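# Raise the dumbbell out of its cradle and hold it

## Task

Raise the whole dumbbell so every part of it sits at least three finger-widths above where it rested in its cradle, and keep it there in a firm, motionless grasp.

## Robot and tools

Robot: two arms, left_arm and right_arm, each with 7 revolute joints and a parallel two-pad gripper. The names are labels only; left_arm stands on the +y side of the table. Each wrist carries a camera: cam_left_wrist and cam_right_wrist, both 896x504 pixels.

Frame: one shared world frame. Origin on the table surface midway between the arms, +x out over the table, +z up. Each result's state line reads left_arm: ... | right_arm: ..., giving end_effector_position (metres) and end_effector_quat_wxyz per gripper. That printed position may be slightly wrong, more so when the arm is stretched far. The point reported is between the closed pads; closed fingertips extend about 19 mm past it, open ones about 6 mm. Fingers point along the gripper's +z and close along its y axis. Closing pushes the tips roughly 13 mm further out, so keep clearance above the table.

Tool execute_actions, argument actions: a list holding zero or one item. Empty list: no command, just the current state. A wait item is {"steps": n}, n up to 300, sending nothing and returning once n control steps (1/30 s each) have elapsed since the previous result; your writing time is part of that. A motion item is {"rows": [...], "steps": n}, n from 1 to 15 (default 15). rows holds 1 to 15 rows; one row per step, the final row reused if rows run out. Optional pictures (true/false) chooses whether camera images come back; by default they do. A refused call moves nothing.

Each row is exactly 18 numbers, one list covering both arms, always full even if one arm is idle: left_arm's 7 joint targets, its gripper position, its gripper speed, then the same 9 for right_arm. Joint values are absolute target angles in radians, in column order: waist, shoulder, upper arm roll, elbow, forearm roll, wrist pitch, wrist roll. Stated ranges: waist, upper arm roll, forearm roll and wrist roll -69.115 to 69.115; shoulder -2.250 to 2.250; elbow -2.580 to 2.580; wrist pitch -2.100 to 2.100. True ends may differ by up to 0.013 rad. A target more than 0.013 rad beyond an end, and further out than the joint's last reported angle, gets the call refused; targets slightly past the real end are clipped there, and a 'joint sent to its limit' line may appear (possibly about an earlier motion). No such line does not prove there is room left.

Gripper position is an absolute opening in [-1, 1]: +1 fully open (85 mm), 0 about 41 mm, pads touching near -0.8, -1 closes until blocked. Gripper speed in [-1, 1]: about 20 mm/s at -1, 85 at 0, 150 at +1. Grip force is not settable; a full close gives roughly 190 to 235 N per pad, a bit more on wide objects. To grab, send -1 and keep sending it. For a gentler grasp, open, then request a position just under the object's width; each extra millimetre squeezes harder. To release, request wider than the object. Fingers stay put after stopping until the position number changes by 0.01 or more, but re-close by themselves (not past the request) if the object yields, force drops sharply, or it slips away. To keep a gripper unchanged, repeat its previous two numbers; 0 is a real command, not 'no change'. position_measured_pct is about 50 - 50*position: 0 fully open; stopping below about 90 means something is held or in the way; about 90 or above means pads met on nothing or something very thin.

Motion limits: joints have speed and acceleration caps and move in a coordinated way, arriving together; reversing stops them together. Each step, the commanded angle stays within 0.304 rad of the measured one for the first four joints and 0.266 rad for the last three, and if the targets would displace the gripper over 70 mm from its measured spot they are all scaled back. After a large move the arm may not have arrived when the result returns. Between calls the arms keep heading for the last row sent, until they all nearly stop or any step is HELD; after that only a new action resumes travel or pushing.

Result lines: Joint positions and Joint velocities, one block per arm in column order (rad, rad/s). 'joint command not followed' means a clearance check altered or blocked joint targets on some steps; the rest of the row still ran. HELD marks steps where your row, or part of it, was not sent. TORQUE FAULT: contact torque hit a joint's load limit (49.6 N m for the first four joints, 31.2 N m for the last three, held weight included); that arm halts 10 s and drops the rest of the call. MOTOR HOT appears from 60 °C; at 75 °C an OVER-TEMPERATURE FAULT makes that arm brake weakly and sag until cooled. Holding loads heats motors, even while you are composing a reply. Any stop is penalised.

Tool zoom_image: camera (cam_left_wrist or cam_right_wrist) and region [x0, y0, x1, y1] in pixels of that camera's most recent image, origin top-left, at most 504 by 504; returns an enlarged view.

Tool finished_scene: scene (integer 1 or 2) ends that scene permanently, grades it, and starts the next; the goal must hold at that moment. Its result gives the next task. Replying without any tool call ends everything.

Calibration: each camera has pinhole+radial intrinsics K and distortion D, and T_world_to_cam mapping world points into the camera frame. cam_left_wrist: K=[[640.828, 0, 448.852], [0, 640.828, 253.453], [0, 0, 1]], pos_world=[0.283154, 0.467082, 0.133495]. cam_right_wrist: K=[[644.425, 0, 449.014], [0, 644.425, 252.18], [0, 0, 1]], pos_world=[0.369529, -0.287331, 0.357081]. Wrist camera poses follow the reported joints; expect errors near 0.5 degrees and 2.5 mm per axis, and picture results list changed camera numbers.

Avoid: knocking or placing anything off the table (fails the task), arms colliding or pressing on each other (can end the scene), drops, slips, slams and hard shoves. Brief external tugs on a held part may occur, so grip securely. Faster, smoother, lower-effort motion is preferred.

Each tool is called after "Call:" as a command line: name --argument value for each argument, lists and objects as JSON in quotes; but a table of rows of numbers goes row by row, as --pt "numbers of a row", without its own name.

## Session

Call:
execute_actions --actions '[]'

Scene clock: 0.00 s of 4800.00 s.
left_arm: end_effector_position=(+0.1187, +0.5456, +0.2191) position_measured_pct=0.0 end_effector_quat_wxyz=(-0.129, -0.377, +0.651, -0.646) | right_arm: end_effector_position=(+0.4246, -0.2929, +0.1998) position_measured_pct=0.0 end_effector_quat_wxyz=(-0.002, +0.014, +1.000, -0.001)
Joint positions: left_arm=[-1.901  1.036  0.153  1.426  0.285  2.068  1.033] | right_arm=[-0.058  0.431  0.002  1.659  0.     1.055  1.518]
Joint velocities: left_arm=[ 0.    -0.001  0.001  0.001  0.001  0.     0.001] | right_arm=[ 0.002  0.001 -0.    -0.     0.     0.     0.   ]
Motor temperatures (°C, as the motors report them): left_arm=[38 34 31 32 40 40 34] | right_arm=[32 34 30 33 35 41 41]
camera_calibration (this result's frames):
cam_left_wrist: T_world_to_cam=[[-0.651191, -0.199299, -0.732277, 0.355761], [0.671182, 0.299111, -0.678268, -0.0328997], [0.354211, -0.933173, -0.0610128, 0.624706], [0, 0, 0, 1]] pos_world=[0.0324729, 0.663702, 0.276316]

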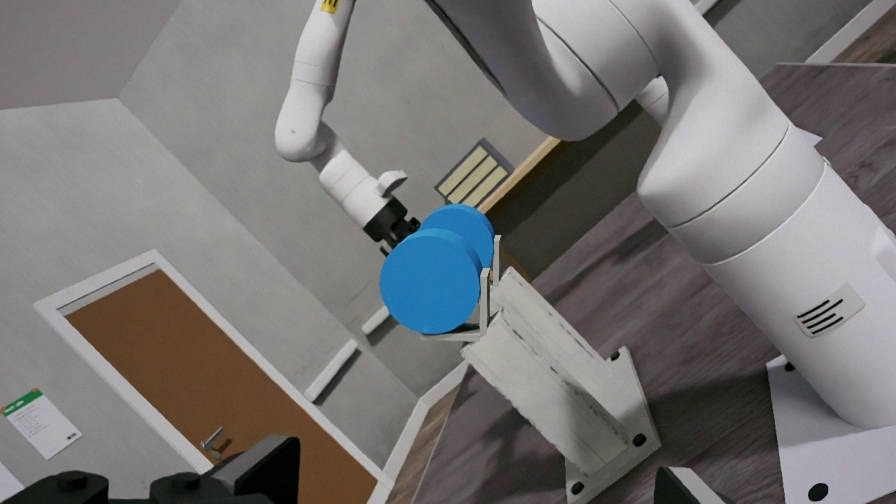

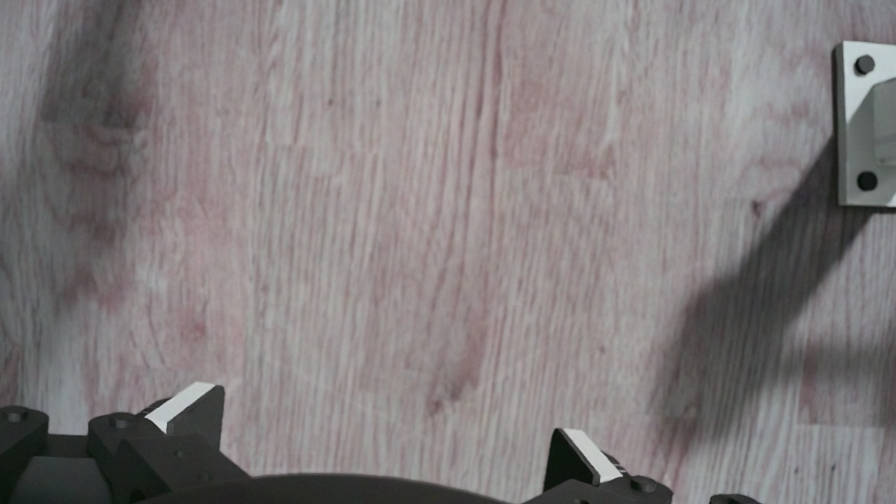

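Call:
execute_actions --actions '[{"rows":[[-1.901,1.036,0.153,1.426,0.285,2.068,1.033,1,0,-0.058,0.214,0,1.149,0,1.778,0.716,1,0]]}]' --pictures false

Call:
execute_actions --actions '[{"steps":8}]' --pictures false

Call:
execute_actions --actions '[{"rows":[[-1.901,1.036,0.153,1.426,0.285,2.068,1.033,1,0,-0.86,0.214,0,1.149,0,1.778,0.716,1,0]]}]' --pictures false

Call:
execute_actions --actions '[{"steps":25}]'

Scene clock: 17.57 s of 4800.00 s.
left_arm: end_effector_position=(+0.1185, +0.5454, +0.2191) position_measured_pct=0.0 end_effector_quat_wxyz=(-0.130, -0.377, +0.651, -0.647) | right_arm: end_effector_position=(+0.4619, -0.2912, +0.3774) position_measured_pct=0.0 end_effector_quat_wxyz=(+0.092, +0.164, +0.982, +0.018)
Joint positions: left_arm=[-1.901  1.036  0.153  1.426  0.285  2.068  1.033] | right_arm=[-0.058  0.271  0.     1.322  0.     1.361  1.213]
Joint velocities: left_arm=[ 0.    -0.001  0.    -0.001 -0.     0.    -0.001] | right_arm=[-0.    -0.295 -0.002 -0.913 -0.001  1.087 -1.09 ]
Motor temperatures (°C, as the motors report them): left_arm=[38 34 31 32 40 40 34] | right_arm=[32 34 30 33 35 41 41]
Steps of this call (steps 1 to 90: nothing new was sent; then 14.07 s passed at rest; steps 91 to 105: all 15 steps of this action). Readings (joint positions | what the end effector reports):
91: left_arm=[-1.901 1.036 0.153 1.426 0.285 2.068 1.033] | right_arm=[-0.058 0.430 0.002 1.658 0.000 1.056 1.518] | left_arm position_measured_pct=0.0 | right_arm position_measured_pct=0.0
92: left_arm=[-1.901 1.036 0.153 1.426 0.285 2.068 1.033] | right_arm=[-0.058 0.427 0.002 1.654 0.000 1.060 1.514] | left_arm position_measured_pct=0.0 | right_arm position_measured_pct=0.0
94: left_arm=[-1.901 1.036 0.153 1.426 0.285 2.068 1.033] | right_arm=[-0.058 0.407 0.002 1.629 0.000 1.082 1.492] | left_arm position_measured_pct=0.0 | right_arm position_measured_pct=0.0
98: left_arm=[-1.901 1.036 0.153 1.426 0.285 2.068 1.033] | right_arm=[-0.058 0.346 0.001 1.527 0.000 1.170 1.404] | left_arm position_measured_pct=0.0 | right_arm position_measured_pct=0.0
105: the state above

Scene clock: 17.83 s of 4800.00 s.
left_arm: end_effector_position=(+0.1185, +0.5454, +0.2191) position_measured_pct=0.0 end_effector_quat_wxyz=(-0.130, -0.377, +0.651, -0.647) | right_arm: end_effector_position=(+0.4031, -0.2927, +0.4370) position_measured_pct=0.0 end_effector_quat_wxyz=(+0.034, +0.321, +0.946, +0.013)
Joint positions: left_arm=[-1.901  1.036  0.153  1.426  0.285  2.068  1.033] | right_arm=[-0.058  0.224  0.     1.179 -0.     1.666  0.89 ]
Joint velocities: left_arm=[-0.     0.     0.002 -0.    -0.001  0.001  0.001] | right_arm=[ 0.    -0.077 -0.    -0.228  0.     0.846 -1.215]
Motor temperatures (°C, as the motors report them): left_arm=[38 34 31 32 40 40 34] | right_arm=[32 34 30 33 35 41 41]
Steps of this call (steps 1 to 8: the robot went on to your last target). Readings (joint positions | what the end effector reports):
1: left_arm=[-1.901 1.036 0.153 1.426 0.285 2.068 1.033] | right_arm=[-0.058 0.261 0.000 1.292 0.000 1.400 1.174] | left_arm position_measured_pct=0.0 | right_arm position_measured_pct=0.0
2: left_arm=[-1.901 1.036 0.153 1.426 0.285 2.068 1.033] | right_arm=[-0.058 0.253 0.000 1.265 0.000 1.440 1.134] | left_arm position_measured_pct=0.0 | right_arm position_measured_pct=0.0
4: left_arm=[-1.901 1.036 0.153 1.426 0.285 2.068 1.033] | right_arm=[-0.058 0.239 0.000 1.225 0.000 1.521 1.053] | left_arm position_measured_pct=0.0 | right_arm position_measured_pct=0.0
8: the state above

Scene clock: 18.33 s of 4800.00 s.
left_arm: end_effector_position=(+0.1185, +0.5454, +0.2191) position_measured_pct=0.0 end_effector_quat_wxyz=(-0.130, -0.377, +0.651, -0.647) | right_arm: end_effector_position=(+0.3539, -0.1447, +0.4479) position_measured_pct=0.0 end_effector_quat_wxyz=(+0.003, +0.217, +0.976, +0.002)
Joint positions: left_arm=[-1.901  1.036  0.153  1.426  0.285  2.068  1.033] | right_arm=[-0.436  0.216  0.     1.152  0.     1.768  0.728]
Joint velocities: left_arm=[ 0.     0.001  0.001 -0.001 -0.     0.001  0.001] | right_arm=[-1.007 -0.003 -0.002 -0.012 -0.001  0.041 -0.051]
Motor temperatures (°C, as the motors report them): left_arm=[38 34 31 32 40 40 34] | right_arm=[32 34 30 33 35 41 41]
Steps of this call (steps 1 to 15: all 15 steps of this action). Readings (joint positions | what the end effector reports):
1: left_arm=[-1.901 1.036 0.153 1.426 0.285 2.068 1.033] | right_arm=[-0.058 0.222 0.000 1.172 0.000 1.693 0.850] | left_arm position_measured_pct=0.0 | right_arm position_measured_pct=0.0
2: left_arm=[-1.901 1.036 0.153 1.426 0.285 2.068 1.033] | right_arm=[-0.063 0.220 0.001 1.167 0.001 1.716 0.813] | left_arm position_measured_pct=0.0 | right_arm position_measured_pct=0.0
4: left_arm=[-1.901 1.036 0.153 1.426 0.285 2.068 1.033] | right_arm=[-0.090 0.218 0.002 1.163 0.001 1.736 0.768] | left_arm position_measured_pct=0.0 | right_arm position_measured_pct=0.0
8: left_arm=[-1.901 1.036 0.153 1.426 0.285 2.068 1.033] | right_arm=[-0.203 0.217 0.002 1.157 0.001 1.752 0.748] | left_arm position_measured_pct=0.0 | right_arm position_measured_pct=0.0
15: the state above

Scene clock: 19.17 s of 4800.00 s.
left_arm: end_effector_position=(+0.1185, +0.5454, +0.2191) position_measured_pct=0.0 end_effector_quat_wxyz=(-0.130, -0.377, +0.651, -0.647) | right_arm: end_effector_position=(+0.2635, -0.0034, +0.4495) position_measured_pct=0.0 end_effector_quat_wxyz=(+0.000, +0.013, +1.000, +0.000)
Joint positions: left_arm=[-1.901  1.036  0.153  1.426  0.285  2.068  1.033] | right_arm=[-0.859  0.214 -0.     1.149 -0.     1.778  0.716]
Joint velocities: left_arm=[-0.     0.001 -0.001  0.     0.001 -0.     0.   ] | right_arm=[-0.006 -0.002 -0.    -0.001  0.     0.    -0.   ]
Motor temperatures (°C, as the motors report them): left_arm=[38 34 31 32 40 40 34] | right_arm=[32 34 30 33 35 41 41]
Steps of this call (steps 1 to 25: the robot went on to your last target). Readings (joint positions | what the end effector reports):
1: left_arm=[-1.901 1.036 0.153 1.426 0.285 2.068 1.033] | right_arm=[-0.470 0.216 0.000 1.152 0.000 1.769 0.727] | left_arm position_measured_pct=0.0 | right_arm position_measured_pct=0.0
2: left_arm=[-1.901 1.036 0.153 1.426 0.285 2.068 1.033] | right_arm=[-0.504 0.215 0.000 1.151 0.000 1.770 0.725] | left_arm position_measured_pct=0.0 | right_arm position_measured_pct=0.0
4: left_arm=[-1.901 1.036 0.153 1.426 0.285 2.068 1.033] | right_arm=[-0.571 0.215 0.000 1.151 0.000 1.772 0.723] | left_arm position_measured_pct=0.0 | right_arm position_measured_pct=0.0
8: left_arm=[-1.901 1.036 0.153 1.426 0.285 2.068 1.033] | right_arm=[-0.707 0.215 0.000 1.150 0.000 1.775 0.720] | left_arm position_measured_pct=0.0 | right_arm position_measured_pct=0.0
25: the state above
camera_calibration (this result's frames):
cam_left_wrist: T_world_to_cam=[[-0.651791, -0.199816, -0.731602, 0.355836], [0.670885, 0.297947, -0.679074, -0.031871], [0.353668, -0.933435, -0.0601455, 0.624583], [0, 0, 0, 1]] pos_world=[0.0324176, 0.663606, 0.276254]
cam_right_wrist: T_world_to_cam=[[-0.125533, 0.99078, 0.0509522, -0.00675815], [0.992003, 0.124678, 0.0196413, -0.21822], [0.0131076, 0.0530104, -0.998508, 0.602831], [0, 0, 0, 1]] pos_world=[0.207725, 0.00194668, 0.606562]

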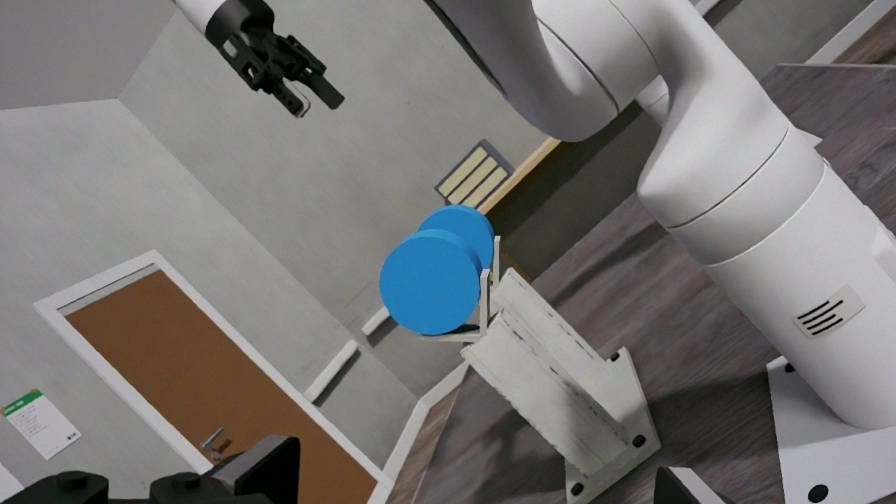

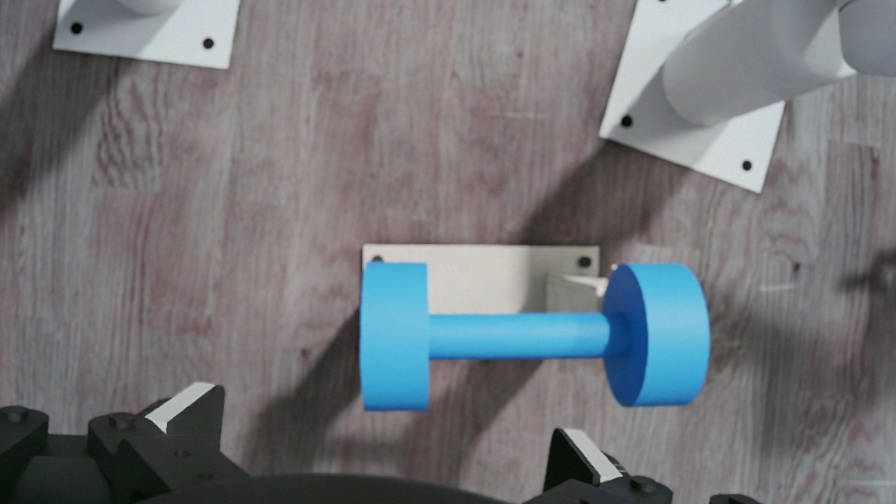

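Call:
execute_actions --actions '[{"rows":[[-1.901,1.036,0.153,1.426,0.285,2.068,1.033,1,0,-0.977,0.333,0,1.2755,0,1.533,2.259,1,0]]}]' --pictures false

Call:
execute_actions --actions '[{"steps":36}]'

Scene clock: 74.73 s of 4800.00 s.
left_arm: end_effector_position=(+0.1185, +0.5454, +0.2191) position_measured_pct=0.0 end_effector_quat_wxyz=(-0.130, -0.377, +0.651, -0.647) | right_arm: end_effector_position=(+0.2624, +0.0675, +0.3661) position_measured_pct=0.0 end_effector_quat_wxyz=(+0.000, -0.287, +0.958, +0.000)
Joint positions: left_arm=[-1.901  1.036  0.153  1.426  0.285  2.068  1.033] | right_arm=[-0.967  0.324 -0.     1.267 -0.     1.55   1.217]
Joint velocities: left_arm=[-0.     0.    -0.001 -0.     0.    -0.    -0.   ] | right_arm=[-0.061  0.058  0.001  0.061  0.001 -0.117  1.216]
Motor temperatures (°C, as the motors report them): left_arm=[38 35 31 32 40 40 34] | right_arm=[32 35 30 33 35 41 41]
Steps of this call (steps 1 to 30: the robot went on to your last target; steps 31 to 100: nothing new was sent; then 51.73 s passed at rest; steps 101 to 115: all 15 steps of this action). Readings (joint positions | what the end effector reports):
101: left_arm=[-1.901 1.036 0.153 1.426 0.285 2.068 1.033] | right_arm=[-0.861 0.215 0.000 1.150 0.000 1.777 0.717] | left_arm position_measured_pct=0.0 | right_arm position_measured_pct=0.0
102: left_arm=[-1.901 1.036 0.153 1.426 0.285 2.068 1.033] | right_arm=[-0.866 0.219 0.001 1.154 0.001 1.770 0.725] | left_arm position_measured_pct=0.0 | right_arm position_measured_pct=0.0
104: left_arm=[-1.901 1.036 0.153 1.426 0.285 2.068 1.033] | right_arm=[-0.890 0.242 0.002 1.176 0.001 1.726 0.773] | left_arm position_measured_pct=0.0 | right_arm position_measured_pct=0.0
108: left_arm=[-1.901 1.036 0.153 1.426 0.285 2.068 1.033] | right_arm=[-0.937 0.292 -0.001 1.231 -0.000 1.618 0.932] | left_arm position_measured_pct=0.0 | right_arm position_measured_pct=0.0
115: the state above

Scene clock: 75.93 s of 4800.00 s.
left_arm: end_effector_position=(+0.1185, +0.5454, +0.2191) position_measured_pct=0.0 end_effector_quat_wxyz=(-0.130, -0.377, +0.651, -0.647) | right_arm: end_effector_position=(+0.2610, +0.0726, +0.3593) position_measured_pct=0.0 end_effector_quat_wxyz=(-0.000, +0.729, -0.684, -0.000)
Joint positions: left_arm=[-1.901  1.036  0.153  1.426  0.285  2.068  1.033] | right_arm=[-0.977  0.333 -0.     1.275  0.     1.533  2.259]
Joint velocities: left_arm=[ 0.    -0.001  0.    -0.    -0.    -0.001  0.001] | right_arm=[ 0.001  0.001 -0.     0.    -0.001  0.002  0.   ]
Motor temperatures (°C, as the motors report them): left_arm=[38 35 31 32 40 40 34] | right_arm=[32 35 30 33 35 41 41]
Steps of this call (steps 1 to 36: the robot went on to your last target). Readings (joint positions | what the end effector reports):
1: left_arm=[-1.901 1.036 0.153 1.426 0.285 2.068 1.033] | right_arm=[-0.969 0.326 -0.000 1.268 -0.000 1.546 1.257] | left_arm position_measured_pct=0.0 | right_arm position_measured_pct=0.0
2: left_arm=[-1.901 1.036 0.153 1.426 0.285 2.068 1.033] | right_arm=[-0.971 0.327 -0.000 1.270 -0.000 1.544 1.298] | left_arm position_measured_pct=0.0 | right_arm position_measured_pct=0.0
4: left_arm=[-1.901 1.036 0.153 1.426 0.285 2.068 1.033] | right_arm=[-0.973 0.329 -0.000 1.272 -0.000 1.540 1.379] | left_arm position_measured_pct=0.0 | right_arm position_measured_pct=0.0
8: left_arm=[-1.901 1.036 0.153 1.426 0.285 2.068 1.033] | right_arm=[-0.975 0.332 -0.000 1.274 -0.000 1.536 1.542] | left_arm position_measured_pct=0.0 | right_arm position_measured_pct=0.0
36: the state above
camera_calibration (this result's frames):
cam_left_wrist: T_world_to_cam=[[-0.651791, -0.199816, -0.731602, 0.355836], [0.670885, 0.297947, -0.679074, -0.031871], [0.353668, -0.933435, -0.0601457, 0.624583], [0, 0, 0, 1]] pos_world=[0.0324176, 0.663606, 0.276254]
cam_right_wrist: T_world_to_cam=[[-0.975545, -0.213922, 0.0504953, 0.231753], [-0.213203, 0.976818, 0.0192881, 0.0293397], [-0.0534509, 0.0080507, -0.998538, 0.529408], [0, 0, 0, 1]] pos_world=[0.260638, 0.0166554, 0.516366]

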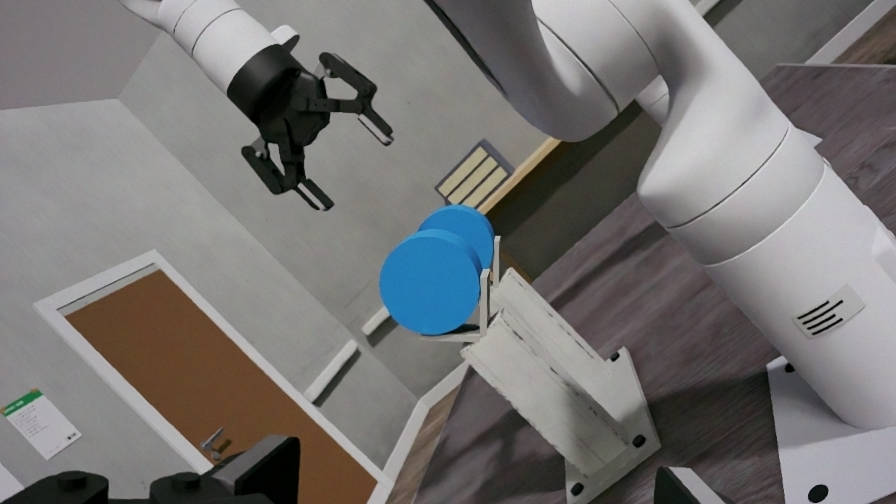

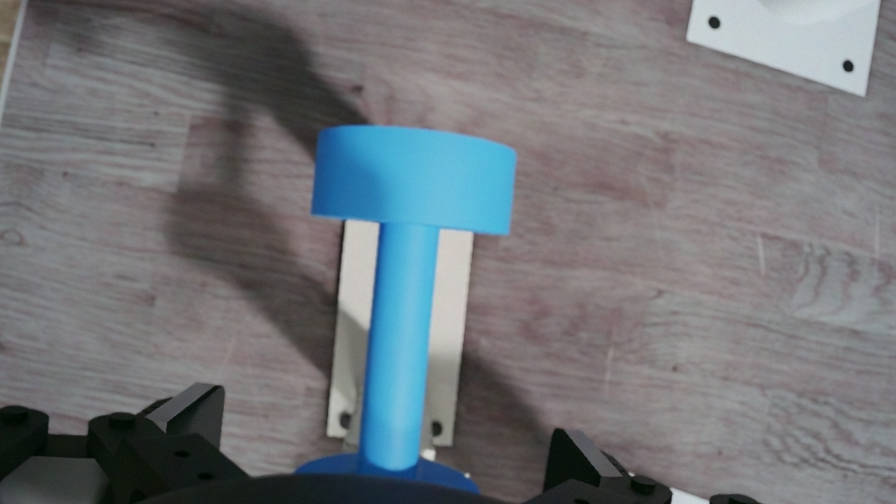

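Call:
execute_actions --actions '[{"rows":[[-1.901,1.036,0.153,1.426,0.285,2.068,1.033,1,0,-0.97,0.395,0,1.58,0,1.166,2.255,1,0]]}]' --pictures false

Call:
execute_actions --actions '[{"steps":12}]'

Scene clock: 84.00 s of 4800.00 s.
left_arm: end_effector_position=(+0.1185, +0.5454, +0.2191) position_measured_pct=0.0 end_effector_quat_wxyz=(-0.130, -0.377, +0.651, -0.647) | right_arm: end_effector_position=(+0.2633, +0.0705, +0.2405) position_measured_pct=0.0 end_effector_quat_wxyz=(+0.000, +0.725, -0.688, +0.000)
Joint positions: left_arm=[-1.901  1.036  0.153  1.426  0.285  2.068  1.033] | right_arm=[-0.97   0.394  0.     1.573  0.     1.174  2.255]
Joint velocities: left_arm=[ 0.     0.001  0.     0.001 -0.    -0.001  0.001] | right_arm=[ 0.003  0.039  0.     0.189  0.    -0.285 -0.003]
Motor temperatures (°C, as the motors report them): left_arm=[38 35 31 32 40 40 34] | right_arm=[32 35 30 33 35 41 41]
Steps of this call (steps 1 to 15: the robot went on to your last target; steps 16 to 90: nothing new was sent; then 4.57 s passed at rest; steps 91 to 105: all 15 steps of this action). Readings (joint positions | what the end effector reports):
91: left_arm=[-1.901 1.036 0.153 1.426 0.285 2.068 1.033] | right_arm=[-0.977 0.333 -0.000 1.276 -0.000 1.532 2.259] | left_arm position_measured_pct=0.0 | right_arm position_measured_pct=0.0
92: left_arm=[-1.901 1.036 0.153 1.426 0.285 2.068 1.033] | right_arm=[-0.977 0.334 -0.000 1.281 -0.000 1.528 2.259] | left_arm position_measured_pct=0.0 | right_arm position_measured_pct=0.0
94: left_arm=[-1.901 1.036 0.153 1.426 0.285 2.068 1.033] | right_arm=[-0.976 0.339 -0.000 1.307 -0.000 1.506 2.259] | left_arm position_measured_pct=0.0 | right_arm position_measured_pct=0.0
98: left_arm=[-1.901 1.036 0.153 1.426 0.285 2.068 1.033] | right_arm=[-0.974 0.362 0.000 1.420 -0.000 1.398 2.257] | left_arm position_measured_pct=0.0 | right_arm position_measured_pct=0.0
105: the state above

Scene clock: 84.40 s of 4800.00 s.
left_arm: end_effector_position=(+0.1185, +0.5454, +0.2191) position_measured_pct=0.0 end_effector_quat_wxyz=(-0.130, -0.377, +0.651, -0.647) | right_arm: end_effector_position=(+0.2632, +0.0701, +0.2382) position_measured_pct=0.0 end_effector_quat_wxyz=(-0.000, +0.725, -0.688, -0.000)
Joint positions: left_arm=[-1.901  1.036  0.153  1.426  0.285  2.068  1.033] | right_arm=[-0.97   0.395  0.     1.58   0.     1.166  2.255]
Joint velocities: left_arm=[ 0.     0.    -0.001 -0.     0.001  0.002  0.001] | right_arm=[-0.    -0.    -0.001  0.001 -0.001 -0.001  0.   ]
Motor temperatures (°C, as the motors report them): left_arm=[38 35 31 32 40 40 34] | right_arm=[32 35 30 33 35 41 41]
Steps of this call (steps 1 to 12: the robot went on to your last target). Readings (joint positions | what the end effector reports):
1: left_arm=[-1.901 1.036 0.153 1.426 0.285 2.068 1.033] | right_arm=[-0.970 0.395 0.000 1.577 0.000 1.168 2.255] | left_arm position_measured_pct=0.0 | right_arm position_measured_pct=0.0
2: left_arm=[-1.901 1.036 0.153 1.426 0.285 2.068 1.033] | right_arm=[-0.970 0.395 0.000 1.578 0.000 1.167 2.255] | left_arm position_measured_pct=0.0 | right_arm position_measured_pct=0.0
4: left_arm=[-1.901 1.036 0.153 1.426 0.285 2.068 1.033] | right_arm=[-0.970 0.395 0.000 1.579 -0.000 1.166 2.255] | left_arm position_measured_pct=0.0 | right_arm position_measured_pct=0.0
8: left_arm=[-1.901 1.036 0.153 1.426 0.285 2.068 1.033] | right_arm=[-0.970 0.395 0.000 1.580 0.000 1.166 2.255] | left_arm position_measured_pct=0.0 | right_arm position_measured_pct=0.0
12: the state above
camera_calibration (this result's frames):
cam_left_wrist: T_world_to_cam=[[-0.651791, -0.199816, -0.731602, 0.355836], [0.670885, 0.297947, -0.679074, -0.0318712], [0.353668, -0.933435, -0.0601459, 0.624584], [0, 0, 0, 1]] pos_world=[0.0324175, 0.663606, 0.276254]
cam_right_wrist: T_world_to_cam=[[-0.977852, -0.203208, 0.050124, 0.239343], [-0.20246, 0.979094, 0.0196236, 0.0314646], [-0.0530638, 0.00904084, -0.99855, 0.408479], [0, 0, 0, 1]] pos_world=[0.262088, 0.0141366, 0.395273]

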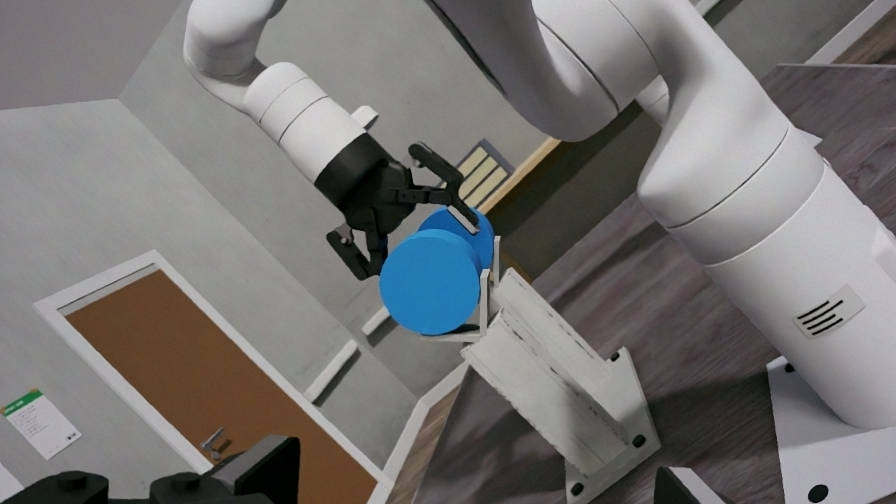

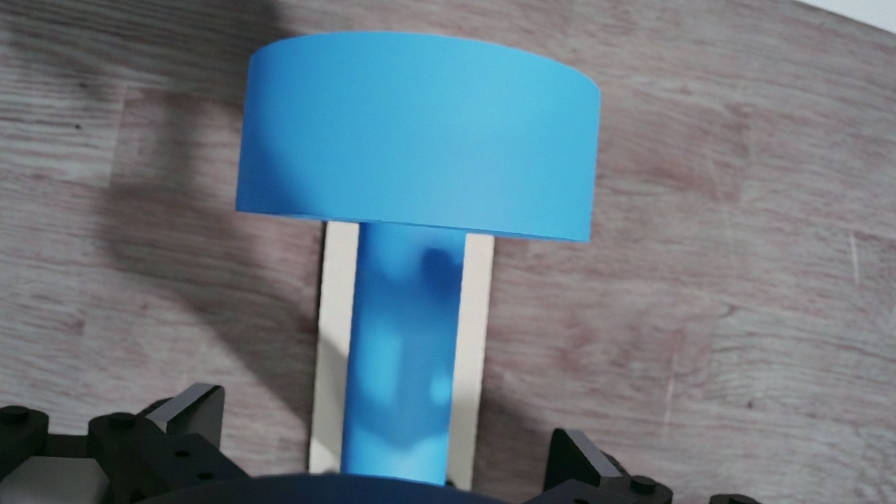

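Call:
execute_actions --actions '[{"rows":[[-1.901,1.036,0.153,1.426,0.285,2.068,1.033,1,0,-0.97,0.395,0,1.58,0,1.166,2.255,-1,0]]}]' --pictures false

Call:
execute_actions --actions '[{"steps":20}]' --pictures false

Call:
execute_actions --actions '[{"rows":[[-1.901,1.036,0.153,1.426,0.285,2.068,1.033,1,0,-0.97,0.391,0,1.56,0,1.19,2.255,-1,0],[-1.901,1.036,0.153,1.426,0.285,2.068,1.033,1,0,-0.97,0.391,0,1.56,0,1.19,2.255,-1,0],[-1.901,1.036,0.153,1.426,0.285,2.068,1.033,1,0,-0.97,0.391,0,1.56,0,1.19,2.255,-1,0],[-1.901,1.036,0.153,1.426,0.285,2.068,1.033,1,0,-0.97,0.391,0,1.56,0,1.19,2.255,-1,0],[-1.901,1.036,0.153,1.426,0.285,2.068,1.033,1,0,-0.97,0.386,0,1.533,0,1.222,2.255,-1,0]]}]'

Scene clock: 97.23 s of 4800.00 s.
left_arm: end_effector_position=(+0.1185, +0.5454, +0.2191) position_measured_pct=0.0 end_effector_quat_wxyz=(-0.130, -0.377, +0.651, -0.647) | right_arm: end_effector_position=(+0.2632, +0.0701, +0.2382) position_measured_pct=36.5 end_effector_quat_wxyz=(-0.000, +0.725, -0.688, -0.000)
Joint positions: left_arm=[-1.901  1.036  0.153  1.426  0.285  2.068  1.033] | right_arm=[-0.97   0.395 -0.     1.58   0.     1.166  2.255]
Joint velocities: left_arm=[ 0.    -0.002  0.001  0.001 -0.001  0.001  0.   ] | right_arm=[-0.    -0.     0.    -0.     0.001 -0.001  0.   ]
Motor temperatures (°C, as the motors report them): left_arm=[38 35 31 32 40 40 34] | right_arm=[32 35 30 34 35 41 41]
Steps of this call (steps 1 to 15: the robot went on to your last target; steps 16 to 90: nothing new was sent; then 9.33 s passed at rest; steps 91 to 105: all 15 steps of this action). Readings (joint positions | what the end effector reports):
91: left_arm=[-1.901 1.036 0.153 1.426 0.285 2.068 1.033] | right_arm=[-0.970 0.395 0.000 1.580 0.000 1.166 2.255] | left_arm position_measured_pct=0.0 | right_arm position_measured_pct=0.0
92: left_arm=[-1.901 1.036 0.153 1.426 0.285 2.068 1.033] | right_arm=[-0.970 0.395 0.000 1.580 0.000 1.166 2.255] | left_arm position_measured_pct=0.0 | right_arm position_measured_pct=0.4
94: left_arm=[-1.901 1.036 0.153 1.426 0.285 2.068 1.033] | right_arm=[-0.970 0.395 0.000 1.580 0.000 1.166 2.255] | left_arm position_measured_pct=0.0 | right_arm position_measured_pct=4.4
98: left_arm=[-1.901 1.036 0.153 1.426 0.285 2.068 1.033] | right_arm=[-0.970 0.395 0.000 1.580 0.000 1.166 2.255] | left_arm position_measured_pct=0.0 | right_arm position_measured_pct=15.9
105: the state above

Scene clock: 97.90 s of 4800.00 s.
left_arm: end_effector_position=(+0.1185, +0.5454, +0.2191) position_measured_pct=0.0 end_effector_quat_wxyz=(-0.130, -0.377, +0.651, -0.647) | right_arm: end_effector_position=(+0.2610, +0.0702, +0.2388) position_measured_pct=66.7 end_effector_quat_wxyz=(+0.001, +0.727, -0.687, -0.000)
Joint positions: left_arm=[-1.901  1.036  0.153  1.426  0.285  2.068  1.033] | right_arm=[-0.972  0.393 -0.002  1.581 -0.     1.169  2.257]
Joint velocities: left_arm=[0.    0.002 0.    0.    0.001 0.001 0.002] | right_arm=[ 0.001 -0.001 -0.     0.     0.001 -0.     0.   ]
Motor temperatures (°C, as the motors report them): left_arm=[38 35 31 32 40 40 34] | right_arm=[32 35 30 34 35 41 41]
Steps of this call (steps 1 to 15: the robot went on to your last target; steps 16 to 20: nothing new was sent). Readings (joint positions | what the end effector reports):
1: left_arm=[-1.901 1.036 0.153 1.426 0.285 2.068 1.033] | right_arm=[-0.970 0.395 0.000 1.580 0.000 1.166 2.255] | left_arm position_measured_pct=0.0 | right_arm position_measured_pct=39.7
2: left_arm=[-1.901 1.036 0.153 1.426 0.285 2.068 1.033] | right_arm=[-0.970 0.395 0.000 1.580 0.000 1.166 2.255] | left_arm position_measured_pct=0.0 | right_arm position_measured_pct=42.5
4: left_arm=[-1.901 1.036 0.153 1.426 0.285 2.068 1.033] | right_arm=[-0.970 0.395 0.000 1.580 0.000 1.166 2.255] | left_arm position_measured_pct=0.0 | right_arm position_measured_pct=48.8
8: left_arm=[-1.901 1.036 0.153 1.426 0.285 2.068 1.033] | right_arm=[-0.971 0.394 -0.002 1.581 -0.002 1.169 2.255] | left_arm position_measured_pct=0.0 | right_arm position_measured_pct=60.7
20: the state above
All arms were judged still, so your last target was given up. Only a new action makes them travel on or press farther. Fingers that are still opening or closing keep moving.

Scene clock: 98.40 s of 4800.00 s.
left_arm: end_effector_position=(+0.1185, +0.5454, +0.2191) position_measured_pct=0.0 end_effector_quat_wxyz=(-0.130, -0.377, +0.651, -0.647) | right_arm: end_effector_position=(+0.2649, +0.0725, +0.2560) position_measured_pct=66.7 end_effector_quat_wxyz=(-0.000, +0.725, -0.688, -0.000)
Joint positions: left_arm=[-1.901  1.036  0.153  1.426  0.285  2.068  1.033] | right_arm=[-0.97   0.386 -0.     1.533  0.     1.222  2.255]
Joint velocities: left_arm=[-0.    -0.    -0.001 -0.001 -0.    -0.001  0.   ] | right_arm=[ 0.    -0.001 -0.001 -0.001  0.002  0.001 -0.   ]
Motor temperatures (°C, as the motors report them): left_arm=[38 35 31 32 40 40 34] | right_arm=[32 35 30 34 35 41 41]
Steps of this call (steps 1 to 15: all 15 steps of this action). Readings (joint positions | what the end effector reports):
1: left_arm=[-1.901 1.036 0.153 1.426 0.285 2.068 1.033] | right_arm=[-0.972 0.393 -0.002 1.580 -0.000 1.170 2.257] | left_arm position_measured_pct=0.0 | right_arm position_measured_pct=66.7
2: left_arm=[-1.901 1.036 0.153 1.426 0.285 2.068 1.033] | right_arm=[-0.972 0.393 -0.002 1.576 -0.000 1.174 2.257] | left_arm position_measured_pct=0.0 | right_arm position_measured_pct=66.7
4: left_arm=[-1.901 1.036 0.153 1.426 0.285 2.068 1.033] | right_arm=[-0.971 0.393 -0.001 1.565 -0.000 1.188 2.255] | left_arm position_measured_pct=0.0 | right_arm position_measured_pct=66.7
8: left_arm=[-1.901 1.036 0.153 1.426 0.285 2.068 1.033] | right_arm=[-0.970 0.389 0.000 1.539 0.000 1.216 2.255] | left_arm position_measured_pct=0.0 | right_arm position_measured_pct=66.7
15: the state above
camera_calibration (this result's frames):
cam_left_wrist: T_world_to_cam=[[-0.651791, -0.199815, -0.731602, 0.355836], [0.670885, 0.297947, -0.679073, -0.0318713], [0.353668, -0.933435, -0.060146, 0.624584], [0, 0, 0, 1]] pos_world=[0.0324176, 0.663606, 0.276254]
cam_right_wrist: T_world_to_cam=[[-0.977844, -0.203233, 0.0501818, 0.240623], [-0.202488, 0.979089, 0.0195635, 0.0291493], [-0.0531084, 0.00896887, -0.998548, 0.426314], [0, 0, 0, 1]] pos_world=[0.263835, 0.0165391, 0.41305]

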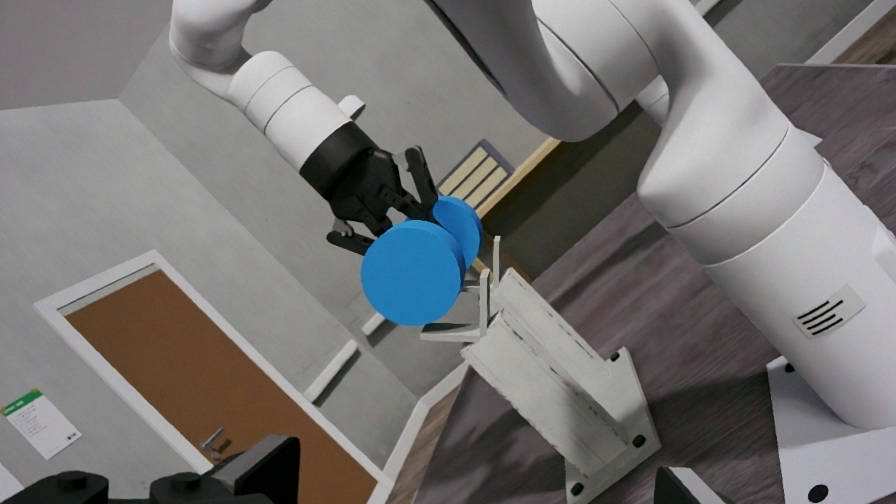

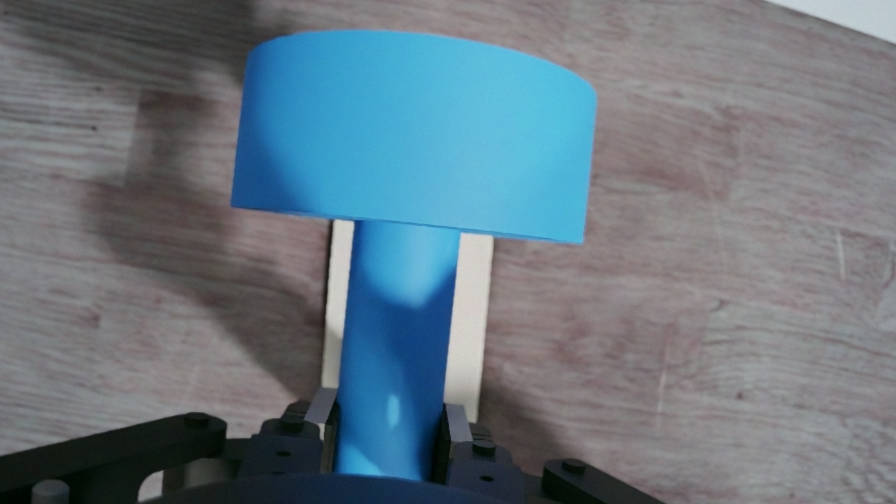

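Call:
execute_actions --actions '[{"rows":[[-1.901,1.036,0.153,1.426,0.285,2.068,1.033,1,0,-0.972,0.374,0,1.47,0,1.2976,2.255,-1,0],[-1.901,1.036,0.153,1.426,0.285,2.068,1.033,1,0,-0.972,0.374,0,1.47,0,1.2976,2.255,-1,0],[-1.901,1.036,0.153,1.426,0.285,2.068,1.033,1,0,-0.972,0.374,0,1.47,0,1.2976,2.255,-1,0],[-1.901,1.036,0.153,1.426,0.285,2.068,1.033,1,0,-0.972,0.374,0,1.47,0,1.2976,2.255,-1,0],[-1.901,1.036,0.153,1.426,0.285,2.068,1.033,1,0,-0.974,0.361,0,1.41,0,1.3706,2.255,-1,0],[-1.901,1.036,0.153,1.426,0.285,2.068,1.033,1,0,-0.974,0.361,0,1.41,0,1.3706,2.255,-1,0],[-1.901,1.036,0.153,1.426,0.285,2.068,1.033,1,0,-0.974,0.361,0,1.41,0,1.3706,2.255,-1,0],[-1.901,1.036,0.153,1.426,0.285,2.068,1.033,1,0,-0.975,0.348,0,1.348,0,1.4456,2.255,-1,0]]}]' --pictures false

Call:
execute_actions --actions '[{"steps":30}]'

Scene clock: 113.07 s of 4800.00 s.
left_arm: end_effector_position=(+0.1185, +0.5454, +0.2191) position_measured_pct=0.0 end_effector_quat_wxyz=(-0.130, -0.377, +0.651, -0.647) | right_arm: end_effector_position=(+0.2639, +0.0749, +0.3298) position_measured_pct=66.7 end_effector_quat_wxyz=(-0.000, +0.727, -0.687, -0.000)
Joint positions: left_arm=[-1.901  1.036  0.153  1.426  0.285  2.068  1.033] | right_arm=[-0.975  0.347  0.     1.349 -0.     1.445  2.255]
Joint velocities: left_arm=[ 0.    -0.     0.001  0.001  0.     0.    -0.001] | right_arm=[-0.     0.005 -0.    -0.012  0.003  0.014 -0.   ]
Motor temperatures (°C, as the motors report them): left_arm=[38 35 31 32 40 40 34] | right_arm=[32 35 30 34 35 41 41]
Steps of this call (steps 1 to 15: the robot went on to your last target; steps 16 to 90: nothing new was sent; then 11.17 s passed at rest; steps 91 to 105: all 15 steps of this action). Readings (joint positions | what the end effector reports):
91: left_arm=[-1.901 1.036 0.153 1.426 0.285 2.068 1.033] | right_arm=[-0.970 0.386 0.000 1.532 0.000 1.223 2.255] | left_arm position_measured_pct=0.0 | right_arm position_measured_pct=66.7
92: left_arm=[-1.901 1.036 0.153 1.426 0.285 2.068 1.033] | right_arm=[-0.970 0.385 0.000 1.528 0.000 1.228 2.255] | left_arm position_measured_pct=0.0 | right_arm position_measured_pct=66.7
94: left_arm=[-1.901 1.036 0.153 1.426 0.285 2.068 1.033] | right_arm=[-0.971 0.381 0.000 1.503 0.000 1.258 2.255] | left_arm position_measured_pct=0.0 | right_arm position_measured_pct=66.7
98: left_arm=[-1.901 1.036 0.153 1.426 0.285 2.068 1.033] | right_arm=[-0.973 0.366 -0.000 1.430 -0.000 1.345 2.255] | left_arm position_measured_pct=0.0 | right_arm position_measured_pct=66.7
105: the state above

Scene clock: 114.07 s of 4800.00 s.
left_arm: end_effector_position=(+0.1185, +0.5454, +0.2191) position_measured_pct=0.0 end_effector_quat_wxyz=(-0.130, -0.377, +0.651, -0.647) | right_arm: end_effector_position=(+0.2639, +0.0750, +0.3298) position_measured_pct=66.7 end_effector_quat_wxyz=(-0.000, +0.727, -0.687, -0.000)
Joint positions: left_arm=[-1.901  1.036  0.153  1.426  0.285  2.068  1.033] | right_arm=[-0.975  0.348 -0.     1.348 -0.     1.446  2.255]
Joint velocities: left_arm=[-0.    -0.002  0.001 -0.001 -0.     0.001  0.001] | right_arm=[-0.    -0.     0.001 -0.     0.001  0.001 -0.   ]
Motor temperatures (°C, as the motors report them): left_arm=[38 35 31 32 40 40 34] | right_arm=[32 35 30 34 35 41 41]
Steps of this call (steps 1 to 15: the robot went on to your last target; steps 16 to 30: nothing new was sent). Readings (joint positions | what the end effector reports):
1: left_arm=[-1.901 1.036 0.153 1.426 0.285 2.068 1.033] | right_arm=[-0.975 0.348 0.000 1.348 0.000 1.445 2.255] | left_arm position_measured_pct=0.0 | right_arm position_measured_pct=66.7
2: left_arm=[-1.901 1.036 0.153 1.426 0.285 2.068 1.033] | right_arm=[-0.975 0.348 0.000 1.348 0.000 1.446 2.255] | left_arm position_measured_pct=0.0 | right_arm position_measured_pct=66.7
4: left_arm=[-1.901 1.036 0.153 1.426 0.285 2.068 1.033] | right_arm=[-0.975 0.348 -0.000 1.348 0.000 1.446 2.255] | left_arm position_measured_pct=0.0 | right_arm position_measured_pct=66.7
8: left_arm=[-1.901 1.036 0.153 1.426 0.285 2.068 1.033] | right_arm=[-0.975 0.348 -0.000 1.348 -0.000 1.446 2.255] | left_arm position_measured_pct=0.0 | right_arm position_measured_pct=66.7
30: the state above
All arms were judged still, so your last target was given up. Only a new action makes them travel on or press farther. Fingers that are still opening or closing keep moving.
camera_calibration (this result's frames):
cam_left_wrist: T_world_to_cam=[[-0.651791, -0.199816, -0.731602, 0.355836], [0.670885, 0.297947, -0.679074, -0.031871], [0.353668, -0.933435, -0.0601458, 0.624583], [0, 0, 0, 1]] pos_world=[0.0324176, 0.663606, 0.276254]
cam_right_wrist: T_world_to_cam=[[-0.976808, -0.208063, 0.0505542, 0.236431], [-0.207338, 0.97808, 0.0192374, 0.0265335], [-0.0534486, 0.00830939, -0.998536, 0.500053], [0, 0, 0, 1]] pos_world=[0.263176, 0.0190854, 0.486858]

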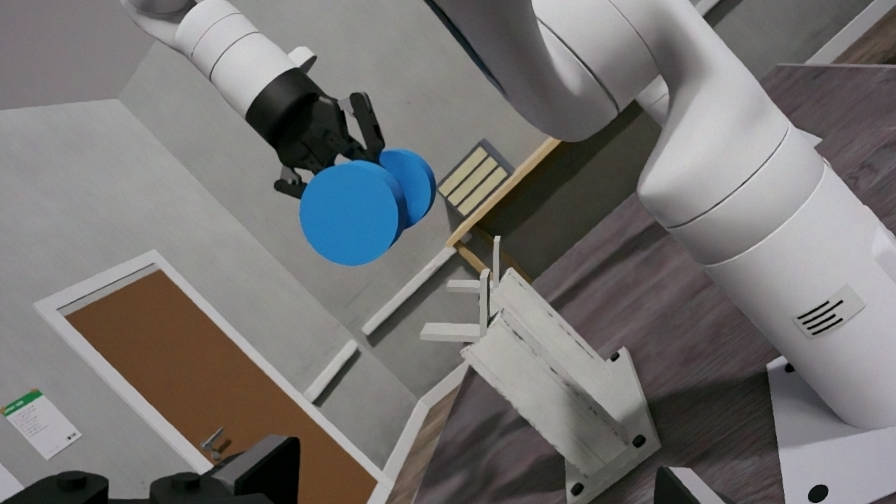

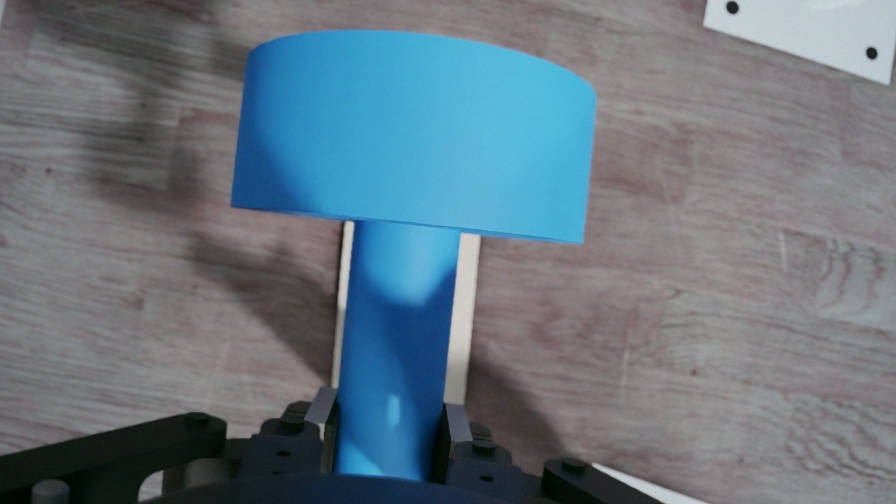

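Call:
finished_scene --scene 2

The scene is finished: the task was done.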